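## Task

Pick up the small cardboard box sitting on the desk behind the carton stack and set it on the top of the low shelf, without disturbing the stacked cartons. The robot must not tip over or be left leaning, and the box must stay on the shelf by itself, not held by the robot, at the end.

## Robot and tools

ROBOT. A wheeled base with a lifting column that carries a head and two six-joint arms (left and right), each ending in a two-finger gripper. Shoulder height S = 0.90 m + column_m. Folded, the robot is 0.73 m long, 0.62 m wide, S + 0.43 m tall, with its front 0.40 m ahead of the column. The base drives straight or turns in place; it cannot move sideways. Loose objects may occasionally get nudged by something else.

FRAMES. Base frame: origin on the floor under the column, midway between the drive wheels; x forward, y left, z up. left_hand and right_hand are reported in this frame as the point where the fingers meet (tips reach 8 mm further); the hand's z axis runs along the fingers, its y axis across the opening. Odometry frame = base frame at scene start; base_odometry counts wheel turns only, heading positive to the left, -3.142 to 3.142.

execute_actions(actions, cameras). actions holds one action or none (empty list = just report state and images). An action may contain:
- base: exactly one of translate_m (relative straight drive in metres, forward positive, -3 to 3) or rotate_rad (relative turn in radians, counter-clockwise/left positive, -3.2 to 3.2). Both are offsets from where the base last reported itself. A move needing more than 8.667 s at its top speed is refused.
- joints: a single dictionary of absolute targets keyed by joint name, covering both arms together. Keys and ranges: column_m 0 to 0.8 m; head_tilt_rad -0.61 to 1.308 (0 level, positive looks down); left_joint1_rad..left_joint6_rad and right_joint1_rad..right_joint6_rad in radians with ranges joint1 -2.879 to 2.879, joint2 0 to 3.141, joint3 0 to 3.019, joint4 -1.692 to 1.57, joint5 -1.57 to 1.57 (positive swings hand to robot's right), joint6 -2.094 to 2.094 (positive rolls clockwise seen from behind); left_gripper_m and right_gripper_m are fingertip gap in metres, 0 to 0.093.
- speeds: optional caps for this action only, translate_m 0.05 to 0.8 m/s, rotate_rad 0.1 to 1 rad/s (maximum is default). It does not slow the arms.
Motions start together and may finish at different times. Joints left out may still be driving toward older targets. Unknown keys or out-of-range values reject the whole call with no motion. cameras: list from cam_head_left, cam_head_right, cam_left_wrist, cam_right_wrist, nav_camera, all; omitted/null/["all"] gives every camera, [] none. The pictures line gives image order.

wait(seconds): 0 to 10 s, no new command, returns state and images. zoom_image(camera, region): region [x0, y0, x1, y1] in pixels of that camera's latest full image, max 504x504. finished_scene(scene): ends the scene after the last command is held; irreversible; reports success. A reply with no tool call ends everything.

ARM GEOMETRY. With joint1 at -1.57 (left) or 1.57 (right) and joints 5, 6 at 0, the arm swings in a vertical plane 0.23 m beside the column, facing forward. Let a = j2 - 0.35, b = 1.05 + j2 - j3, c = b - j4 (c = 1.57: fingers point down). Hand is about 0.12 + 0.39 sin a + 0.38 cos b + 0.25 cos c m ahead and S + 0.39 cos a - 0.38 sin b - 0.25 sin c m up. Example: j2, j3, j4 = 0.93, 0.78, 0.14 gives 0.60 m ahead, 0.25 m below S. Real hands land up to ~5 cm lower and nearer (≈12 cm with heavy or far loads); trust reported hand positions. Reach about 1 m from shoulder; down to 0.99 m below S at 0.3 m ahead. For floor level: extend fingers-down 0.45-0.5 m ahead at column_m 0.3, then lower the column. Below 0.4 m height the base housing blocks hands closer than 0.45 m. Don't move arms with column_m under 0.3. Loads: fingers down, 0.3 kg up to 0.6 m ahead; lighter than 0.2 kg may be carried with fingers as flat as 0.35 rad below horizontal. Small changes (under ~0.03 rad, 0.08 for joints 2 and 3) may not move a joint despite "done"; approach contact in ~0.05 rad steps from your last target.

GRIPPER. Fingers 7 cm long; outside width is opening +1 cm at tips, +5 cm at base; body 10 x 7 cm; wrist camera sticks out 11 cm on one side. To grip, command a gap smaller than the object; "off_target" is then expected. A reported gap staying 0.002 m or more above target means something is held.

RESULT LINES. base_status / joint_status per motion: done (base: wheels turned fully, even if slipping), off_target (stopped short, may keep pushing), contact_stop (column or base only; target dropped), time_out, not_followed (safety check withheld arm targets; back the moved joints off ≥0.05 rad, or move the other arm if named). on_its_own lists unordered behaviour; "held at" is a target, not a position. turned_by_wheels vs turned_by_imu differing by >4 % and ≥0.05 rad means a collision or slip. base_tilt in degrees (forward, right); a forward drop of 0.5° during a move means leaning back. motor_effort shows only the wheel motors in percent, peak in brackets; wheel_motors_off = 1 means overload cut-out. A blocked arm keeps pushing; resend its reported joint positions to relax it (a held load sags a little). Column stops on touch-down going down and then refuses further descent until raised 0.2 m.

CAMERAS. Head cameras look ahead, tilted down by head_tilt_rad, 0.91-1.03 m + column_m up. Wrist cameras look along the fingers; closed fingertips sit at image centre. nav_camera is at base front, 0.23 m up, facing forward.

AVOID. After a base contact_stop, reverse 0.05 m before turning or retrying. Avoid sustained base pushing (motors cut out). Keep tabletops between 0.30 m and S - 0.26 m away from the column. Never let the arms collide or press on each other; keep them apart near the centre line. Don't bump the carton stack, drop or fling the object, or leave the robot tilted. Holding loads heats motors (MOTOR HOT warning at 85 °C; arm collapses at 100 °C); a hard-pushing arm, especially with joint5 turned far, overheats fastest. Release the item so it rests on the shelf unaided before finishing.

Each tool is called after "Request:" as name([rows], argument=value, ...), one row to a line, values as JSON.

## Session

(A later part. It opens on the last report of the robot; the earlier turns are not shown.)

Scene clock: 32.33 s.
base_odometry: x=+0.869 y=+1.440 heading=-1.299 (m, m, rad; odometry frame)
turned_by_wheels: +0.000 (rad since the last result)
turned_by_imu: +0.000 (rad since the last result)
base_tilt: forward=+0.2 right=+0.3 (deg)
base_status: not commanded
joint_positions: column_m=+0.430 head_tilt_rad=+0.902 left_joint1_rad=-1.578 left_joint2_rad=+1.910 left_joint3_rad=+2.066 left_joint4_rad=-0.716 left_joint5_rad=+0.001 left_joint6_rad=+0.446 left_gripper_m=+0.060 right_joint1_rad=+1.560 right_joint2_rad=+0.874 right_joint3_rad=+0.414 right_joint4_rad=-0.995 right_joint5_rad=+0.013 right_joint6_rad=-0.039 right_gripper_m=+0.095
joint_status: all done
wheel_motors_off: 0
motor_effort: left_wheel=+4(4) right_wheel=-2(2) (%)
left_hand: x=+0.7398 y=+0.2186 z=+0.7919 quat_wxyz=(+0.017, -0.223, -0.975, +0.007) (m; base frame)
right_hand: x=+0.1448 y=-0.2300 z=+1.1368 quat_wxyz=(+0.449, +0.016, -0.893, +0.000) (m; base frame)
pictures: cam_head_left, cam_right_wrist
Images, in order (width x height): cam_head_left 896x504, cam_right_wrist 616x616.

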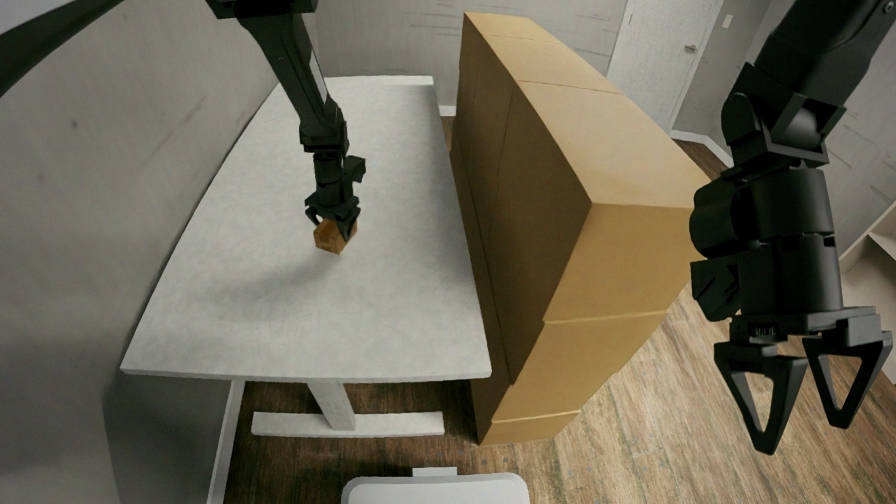

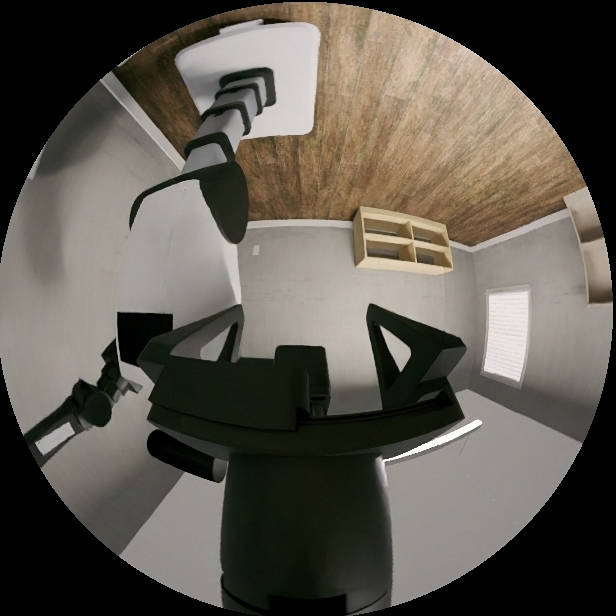

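Request:
execute_actions([
  {"base":{"translate_m":-0.55},"joints":{"left_joint2_rad":1.58,"left_joint3_rad":1.6,"left_joint4_rad":-0.54,"left_joint6_rad":0.44}},
], cameras=[])

Request:
execute_actions([
  {"base":{"rotate_rad":-2.4},"joints":{"column_m":0.38}},
], cameras=["cam_head_left","cam_left_wrist","nav_camera"])

Scene clock: 35.27 s.
base_odometry: x=+0.721 y=+1.970 heading=-1.300 (m, m, rad; odometry frame)
turned_by_wheels: -0.001 (rad since the last result)
turned_by_imu: +0.001 (rad since the last result)
base_tilt: forward=+0.2 right=+0.3 (deg)
base_status: done
joint_positions: column_m=+0.430 head_tilt_rad=+0.902 left_joint1_rad=-1.578 left_joint2_rad=+1.577 left_joint3_rad=+1.609 left_joint4_rad=-0.542 left_joint5_rad=+0.001 left_joint6_rad=+0.446 left_gripper_m=+0.060 right_joint1_rad=+1.560 right_joint2_rad=+0.874 right_joint3_rad=+0.412 right_joint4_rad=-0.995 right_joint5_rad=+0.013 right_joint6_rad=-0.039 right_gripper_m=+0.095
joint_status: all done
wheel_motors_off: 0
motor_effort: left_wheel=-1(46) right_wheel=+0(60) (%)
left_hand: x=+0.6913 y=+0.2194 z=+0.8900 quat_wxyz=(-0.008, -0.223, -0.975, +0.002) (m; base frame)
right_hand: x=+0.1435 y=-0.2300 z=+1.1372 quat_wxyz=(+0.450, +0.016, -0.893, +0.000) (m; base frame)
pictures: none
No camera images: the call's "cameras" was empty. Leave "cameras" out to get every camera's image.

Scene clock: 39.20 s.
base_odometry: x=+0.721 y=+1.970 heading=+2.584 (m, m, rad; odometry frame)
turned_by_wheels: -2.399 (rad since the last result)
turned_by_imu: -2.385 (rad since the last result)
base_tilt: forward=+0.2 right=+0.4 (deg)
base_status: done
joint_positions: column_m=+0.380 head_tilt_rad=+0.902 left_joint1_rad=-1.578 left_joint2_rad=+1.577 left_joint3_rad=+1.609 left_joint4_rad=-0.542 left_joint5_rad=+0.001 left_joint6_rad=+0.446 left_gripper_m=+0.060 right_joint1_rad=+1.560 right_joint2_rad=+0.874 right_joint3_rad=+0.413 right_joint4_rad=-0.995 right_joint5_rad=+0.013 right_joint6_rad=-0.039 right_gripper_m=+0.095
joint_status: all done
wheel_motors_off: 0
motor_effort: left_wheel=+5(55) right_wheel=-5(43) (%)
left_hand: x=+0.6914 y=+0.2197 z=+0.8402 quat_wxyz=(-0.007, -0.223, -0.975, +0.002) (m; base frame)
right_hand: x=+0.1444 y=-0.2300 z=+1.0871 quat_wxyz=(+0.450, +0.016, -0.893, +0.000) (m; base frame)
pictures: cam_head_left, cam_left_wrist, nav_camera
Images, in order (width x height): cam_head_left 896x504, cam_left_wrist 616x616, nav_camera 896x504.

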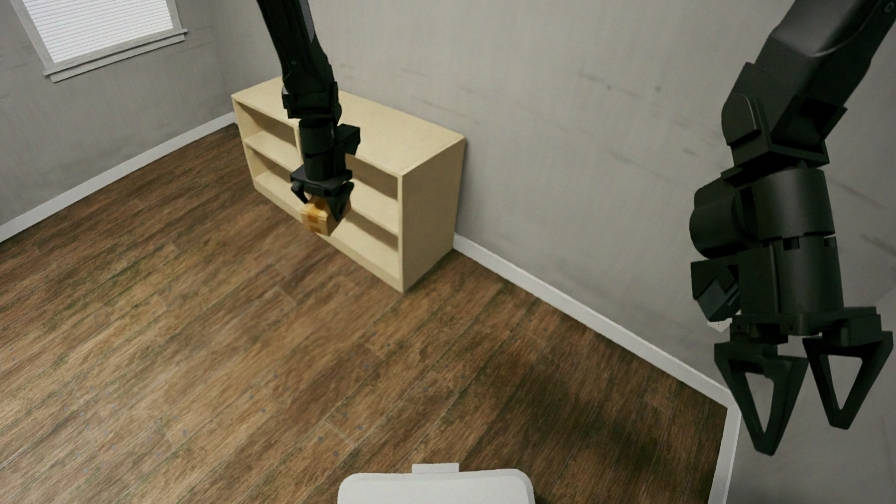

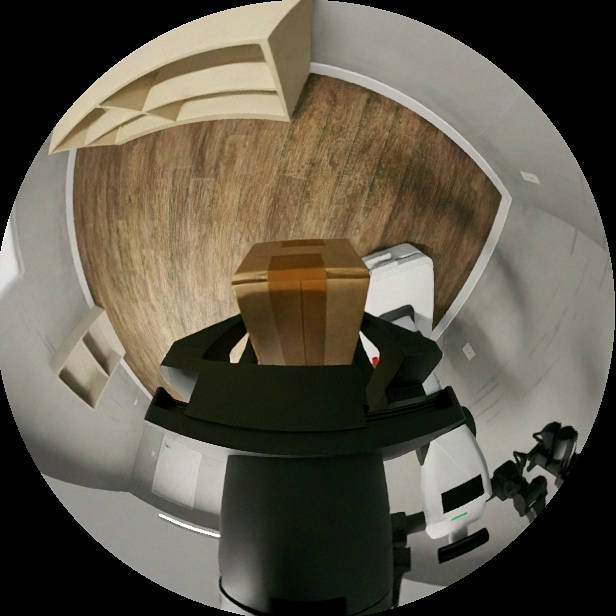

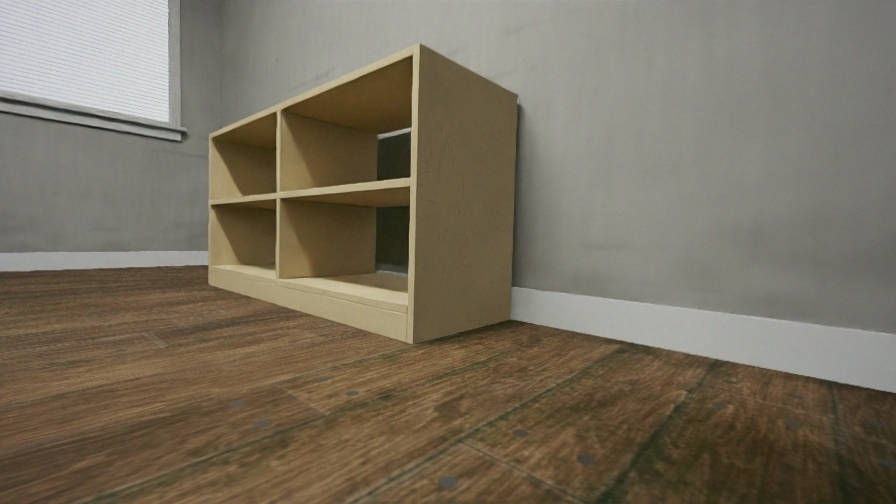

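Request:
execute_actions([
  {"base":{"translate_m":0.66},"joints":{"left_joint2_rad":1.9,"left_joint3_rad":2.12,"left_joint4_rad":-0.72,"left_joint6_rad":-0.8}},
], cameras=["cam_head_left","cam_left_wrist","cam_head_right"])

Scene clock: 42.33 s.
base_odometry: x=+0.161 y=+2.320 heading=+2.584 (m, m, rad; odometry frame)
turned_by_wheels: +0.000 (rad since the last result)
turned_by_imu: -0.002 (rad since the last result)
base_tilt: forward=+0.2 right=+0.4 (deg)
base_status: done
joint_positions: column_m=+0.380 head_tilt_rad=+0.902 left_joint1_rad=-1.578 left_joint2_rad=+1.918 left_joint3_rad=+2.082 left_joint4_rad=-0.719 left_joint5_rad=+0.001 left_joint6_rad=-0.791 left_gripper_m=+0.060 right_joint1_rad=+1.560 right_joint2_rad=+0.874 right_joint3_rad=+0.415 right_joint4_rad=-0.995 right_joint5_rad=+0.013 right_joint6_rad=-0.039 right_gripper_m=+0.095
joint_status: all done
wheel_motors_off: 0
motor_effort: left_wheel=+0(54) right_wheel=+0(48) (%)
left_hand: x=+0.7439 y=+0.2189 z=+0.7413 quat_wxyz=(+0.015, +0.383, -0.923, -0.003) (m; base frame)
right_hand: x=+0.1452 y=-0.2300 z=+1.0868 quat_wxyz=(+0.449, +0.016, -0.893, +0.000) (m; base frame)
pictures: cam_head_left, cam_head_right, cam_left_wrist
Images, in order (width x height): cam_head_left 896x504, cam_head_right 896x504, cam_left_wrist 616x616.

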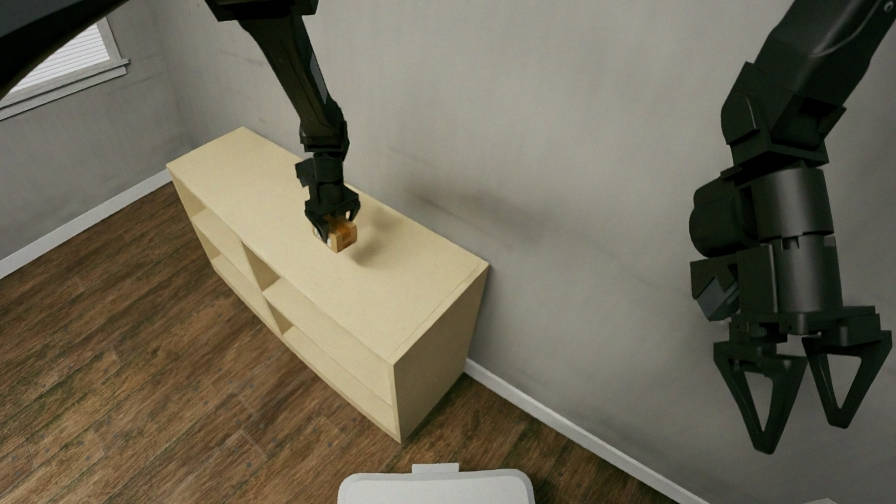

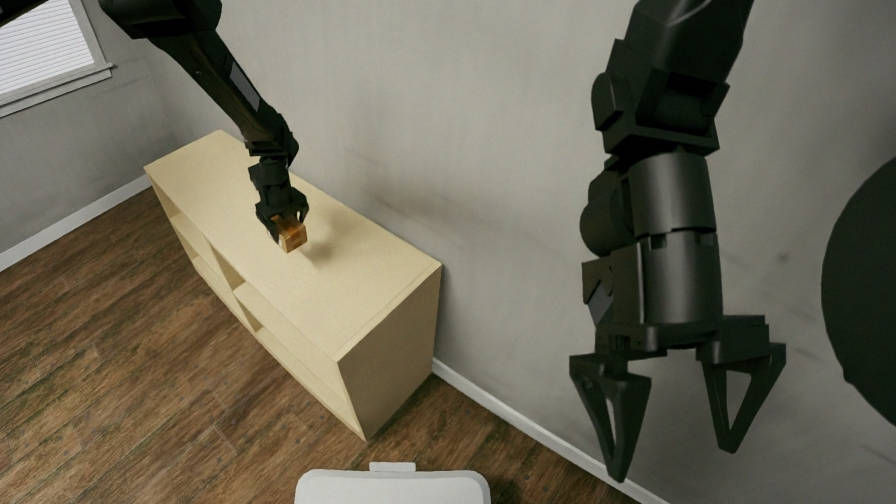

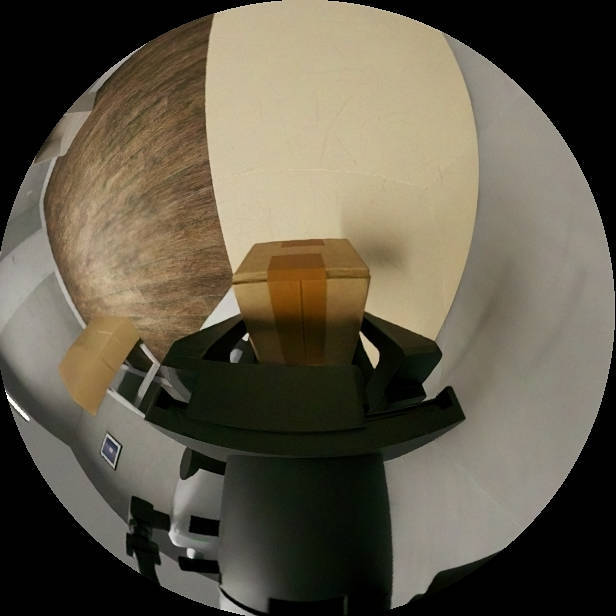

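Request:
execute_actions([
  {"joints":{"column_m":0.325}},
], cameras=["cam_head_right","cam_left_wrist"])

Scene clock: 43.87 s.
base_odometry: x=+0.161 y=+2.320 heading=+2.584 (m, m, rad; odometry frame)
turned_by_wheels: +0.000 (rad since the last result)
turned_by_imu: +0.000 (rad since the last result)
base_tilt: forward=+0.2 right=+0.3 (deg)
base_status: not commanded
joint_positions: column_m=+0.325 head_tilt_rad=+0.902 left_joint1_rad=-1.578 left_joint2_rad=+1.918 left_joint3_rad=+2.082 left_joint4_rad=-0.719 left_joint5_rad=+0.001 left_joint6_rad=-0.791 left_gripper_m=+0.060 right_joint1_rad=+1.560 right_joint2_rad=+0.874 right_joint3_rad=+0.415 right_joint4_rad=-0.995 right_joint5_rad=+0.013 right_joint6_rad=-0.039 right_gripper_m=+0.095
joint_status: all done
wheel_motors_off: 0
motor_effort: left_wheel=-1(1) right_wheel=+0(1) (%)
left_hand: x=+0.7439 y=+0.2189 z=+0.6863 quat_wxyz=(+0.015, +0.383, -0.923, -0.003) (m; base frame)
right_hand: x=+0.1452 y=-0.2300 z=+1.0318 quat_wxyz=(+0.449, +0.016, -0.893, +0.000) (m; base frame)
pictures: cam_head_right, cam_left_wrist
Images, in order (width x height): cam_head_right 896x504, cam_left_wrist 616x616.

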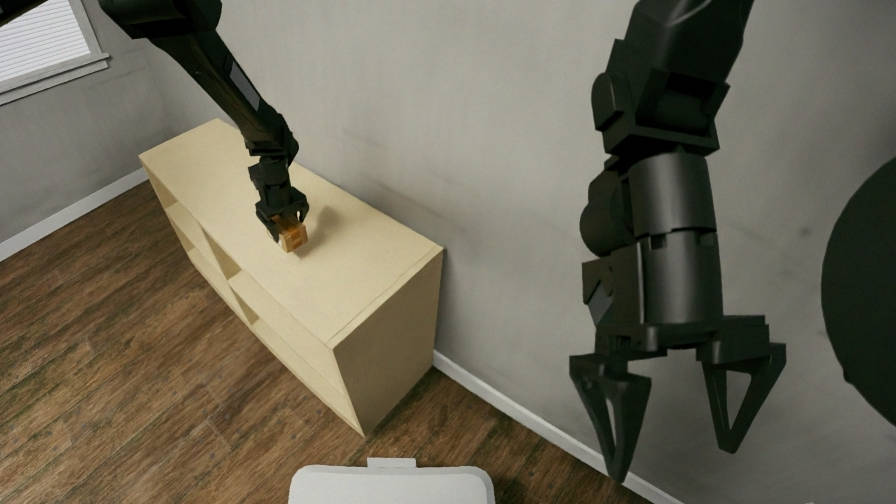

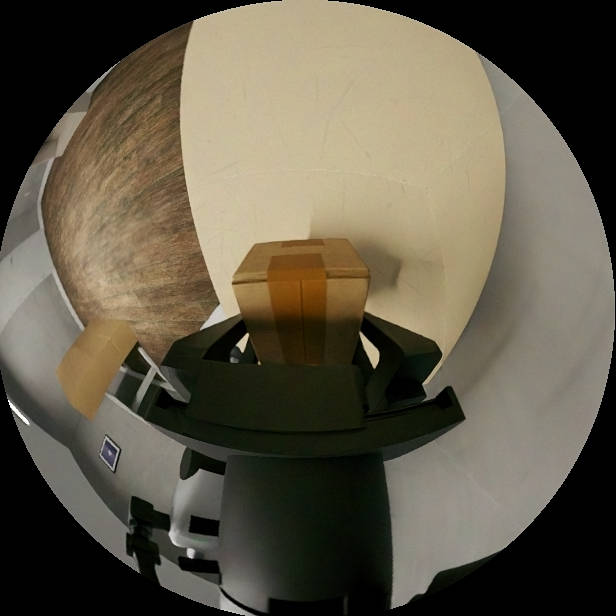

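Request:
execute_actions([
  {"joints":{"column_m":0.3}},
], cameras=["cam_head_right","cam_left_wrist"])

Scene clock: 45.10 s.
base_odometry: x=+0.161 y=+2.320 heading=+2.584 (m, m, rad; odometry frame)
turned_by_wheels: +0.000 (rad since the last result)
turned_by_imu: +0.000 (rad since the last result)
base_tilt: forward=+0.2 right=+0.3 (deg)
base_status: not commanded
joint_positions: column_m=+0.300 head_tilt_rad=+0.902 left_joint1_rad=-1.578 left_joint2_rad=+1.917 left_joint3_rad=+2.082 left_joint4_rad=-0.719 left_joint5_rad=+0.001 left_joint6_rad=-0.791 left_gripper_m=+0.060 right_joint1_rad=+1.560 right_joint2_rad=+0.874 right_joint3_rad=+0.415 right_joint4_rad=-0.995 right_joint5_rad=+0.013 right_joint6_rad=-0.039 right_gripper_m=+0.095
joint_status: all done
wheel_motors_off: 0
motor_effort: left_wheel=-1(1) right_wheel=+1(1) (%)
left_hand: x=+0.7441 y=+0.2189 z=+0.6615 quat_wxyz=(+0.015, +0.383, -0.923, -0.003) (m; base frame)
right_hand: x=+0.1452 y=-0.2300 z=+1.0068 quat_wxyz=(+0.449, +0.016, -0.893, +0.000) (m; base frame)
pictures: cam_head_right, cam_left_wrist
Images, in order (width x height): cam_head_right 896x504, cam_left_wrist 616x616.

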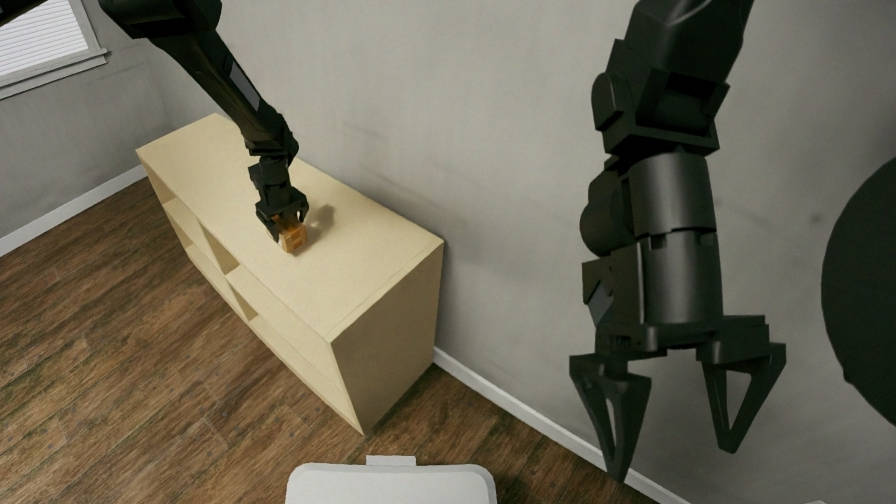

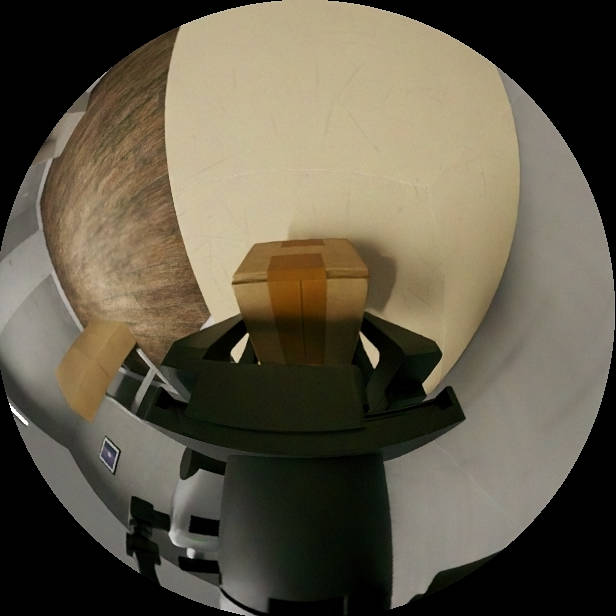

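Touching or nearly so.

Request:
execute_actions([
  {"joints":{"left_gripper_m":0.093}},
], cameras=["cam_left_wrist"])

Request:
execute_actions([
  {"joints":{"column_m":0.37}},
], cameras=["cam_head_right"])

Scene clock: 45.97 s.
base_odometry: x=+0.161 y=+2.320 heading=+2.584 (m, m, rad; odometry frame)
turned_by_wheels: +0.000 (rad since the last result)
turned_by_imu: +0.000 (rad since the last result)
base_tilt: forward=+0.2 right=+0.3 (deg)
base_status: not commanded
joint_positions: column_m=+0.300 head_tilt_rad=+0.902 left_joint1_rad=-1.578 left_joint2_rad=+1.917 left_joint3_rad=+2.082 left_joint4_rad=-0.719 left_joint5_rad=+0.001 left_joint6_rad=-0.791 left_gripper_m=+0.093 right_joint1_rad=+1.560 right_joint2_rad=+0.874 right_joint3_rad=+0.415 right_joint4_rad=-0.995 right_joint5_rad=+0.013 right_joint6_rad=-0.039 right_gripper_m=+0.095
joint_status: all done
wheel_motors_off: 0
motor_effort: left_wheel=-1(1) right_wheel=+1(1) (%)
left_hand: x=+0.7441 y=+0.2189 z=+0.6615 quat_wxyz=(+0.015, +0.383, -0.923, -0.003) (m; base frame)
right_hand: x=+0.1452 y=-0.2300 z=+1.0068 quat_wxyz=(+0.449, +0.016, -0.893, +0.000) (m; base frame)
pictures: cam_left_wrist
Images, in order (width x height): cam_left_wrist 616x616.

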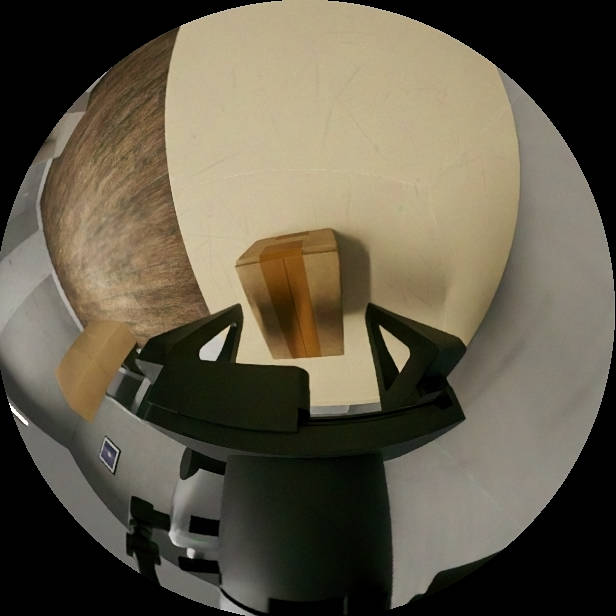

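Scene clock: 47.47 s.
base_odometry: x=+0.161 y=+2.320 heading=+2.584 (m, m, rad; odometry frame)
turned_by_wheels: +0.000 (rad since the last result)
turned_by_imu: +0.000 (rad since the last result)
base_tilt: forward=+0.2 right=+0.4 (deg)
base_status: not commanded
joint_positions: column_m=+0.370 head_tilt_rad=+0.902 left_joint1_rad=-1.578 left_joint2_rad=+1.916 left_joint3_rad=+2.082 left_joint4_rad=-0.719 left_joint5_rad=+0.001 left_joint6_rad=-0.791 left_gripper_m=+0.093 right_joint1_rad=+1.560 right_joint2_rad=+0.874 right_joint3_rad=+0.415 right_joint4_rad=-0.995 right_joint5_rad=+0.013 right_joint6_rad=-0.039 right_gripper_m=+0.095
joint_status: all done
wheel_motors_off: 0
motor_effort: left_wheel=-1(1) right_wheel=+1(1) (%)
left_hand: x=+0.7445 y=+0.2189 z=+0.7319 quat_wxyz=(+0.015, +0.383, -0.923, -0.003) (m; base frame)
right_hand: x=+0.1452 y=-0.2300 z=+1.0766 quat_wxyz=(+0.449, +0.016, -0.893, +0.000) (m; base frame)
pictures: cam_head_right
Images, in order (width x height): cam_head_right 896x504.

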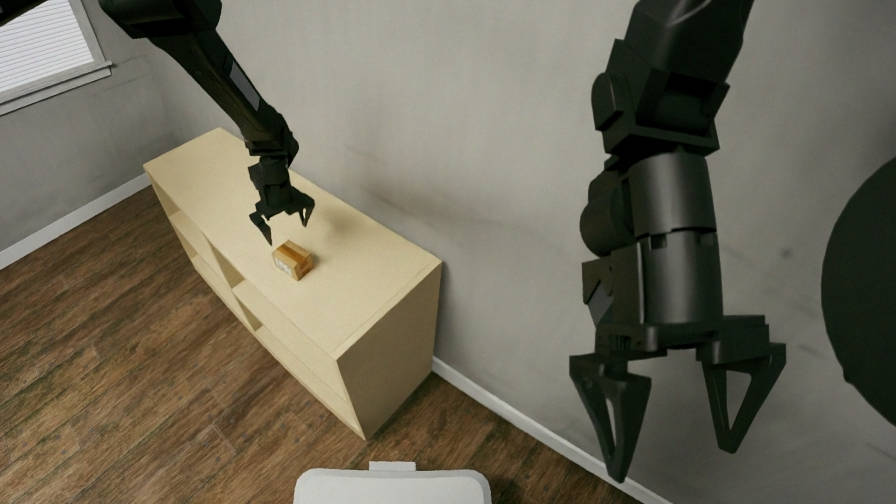

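It dropped about 2.5 cm; I'll go lower next time.

Request:
finished_scene(scene=1)

The scene is finished: the task was done.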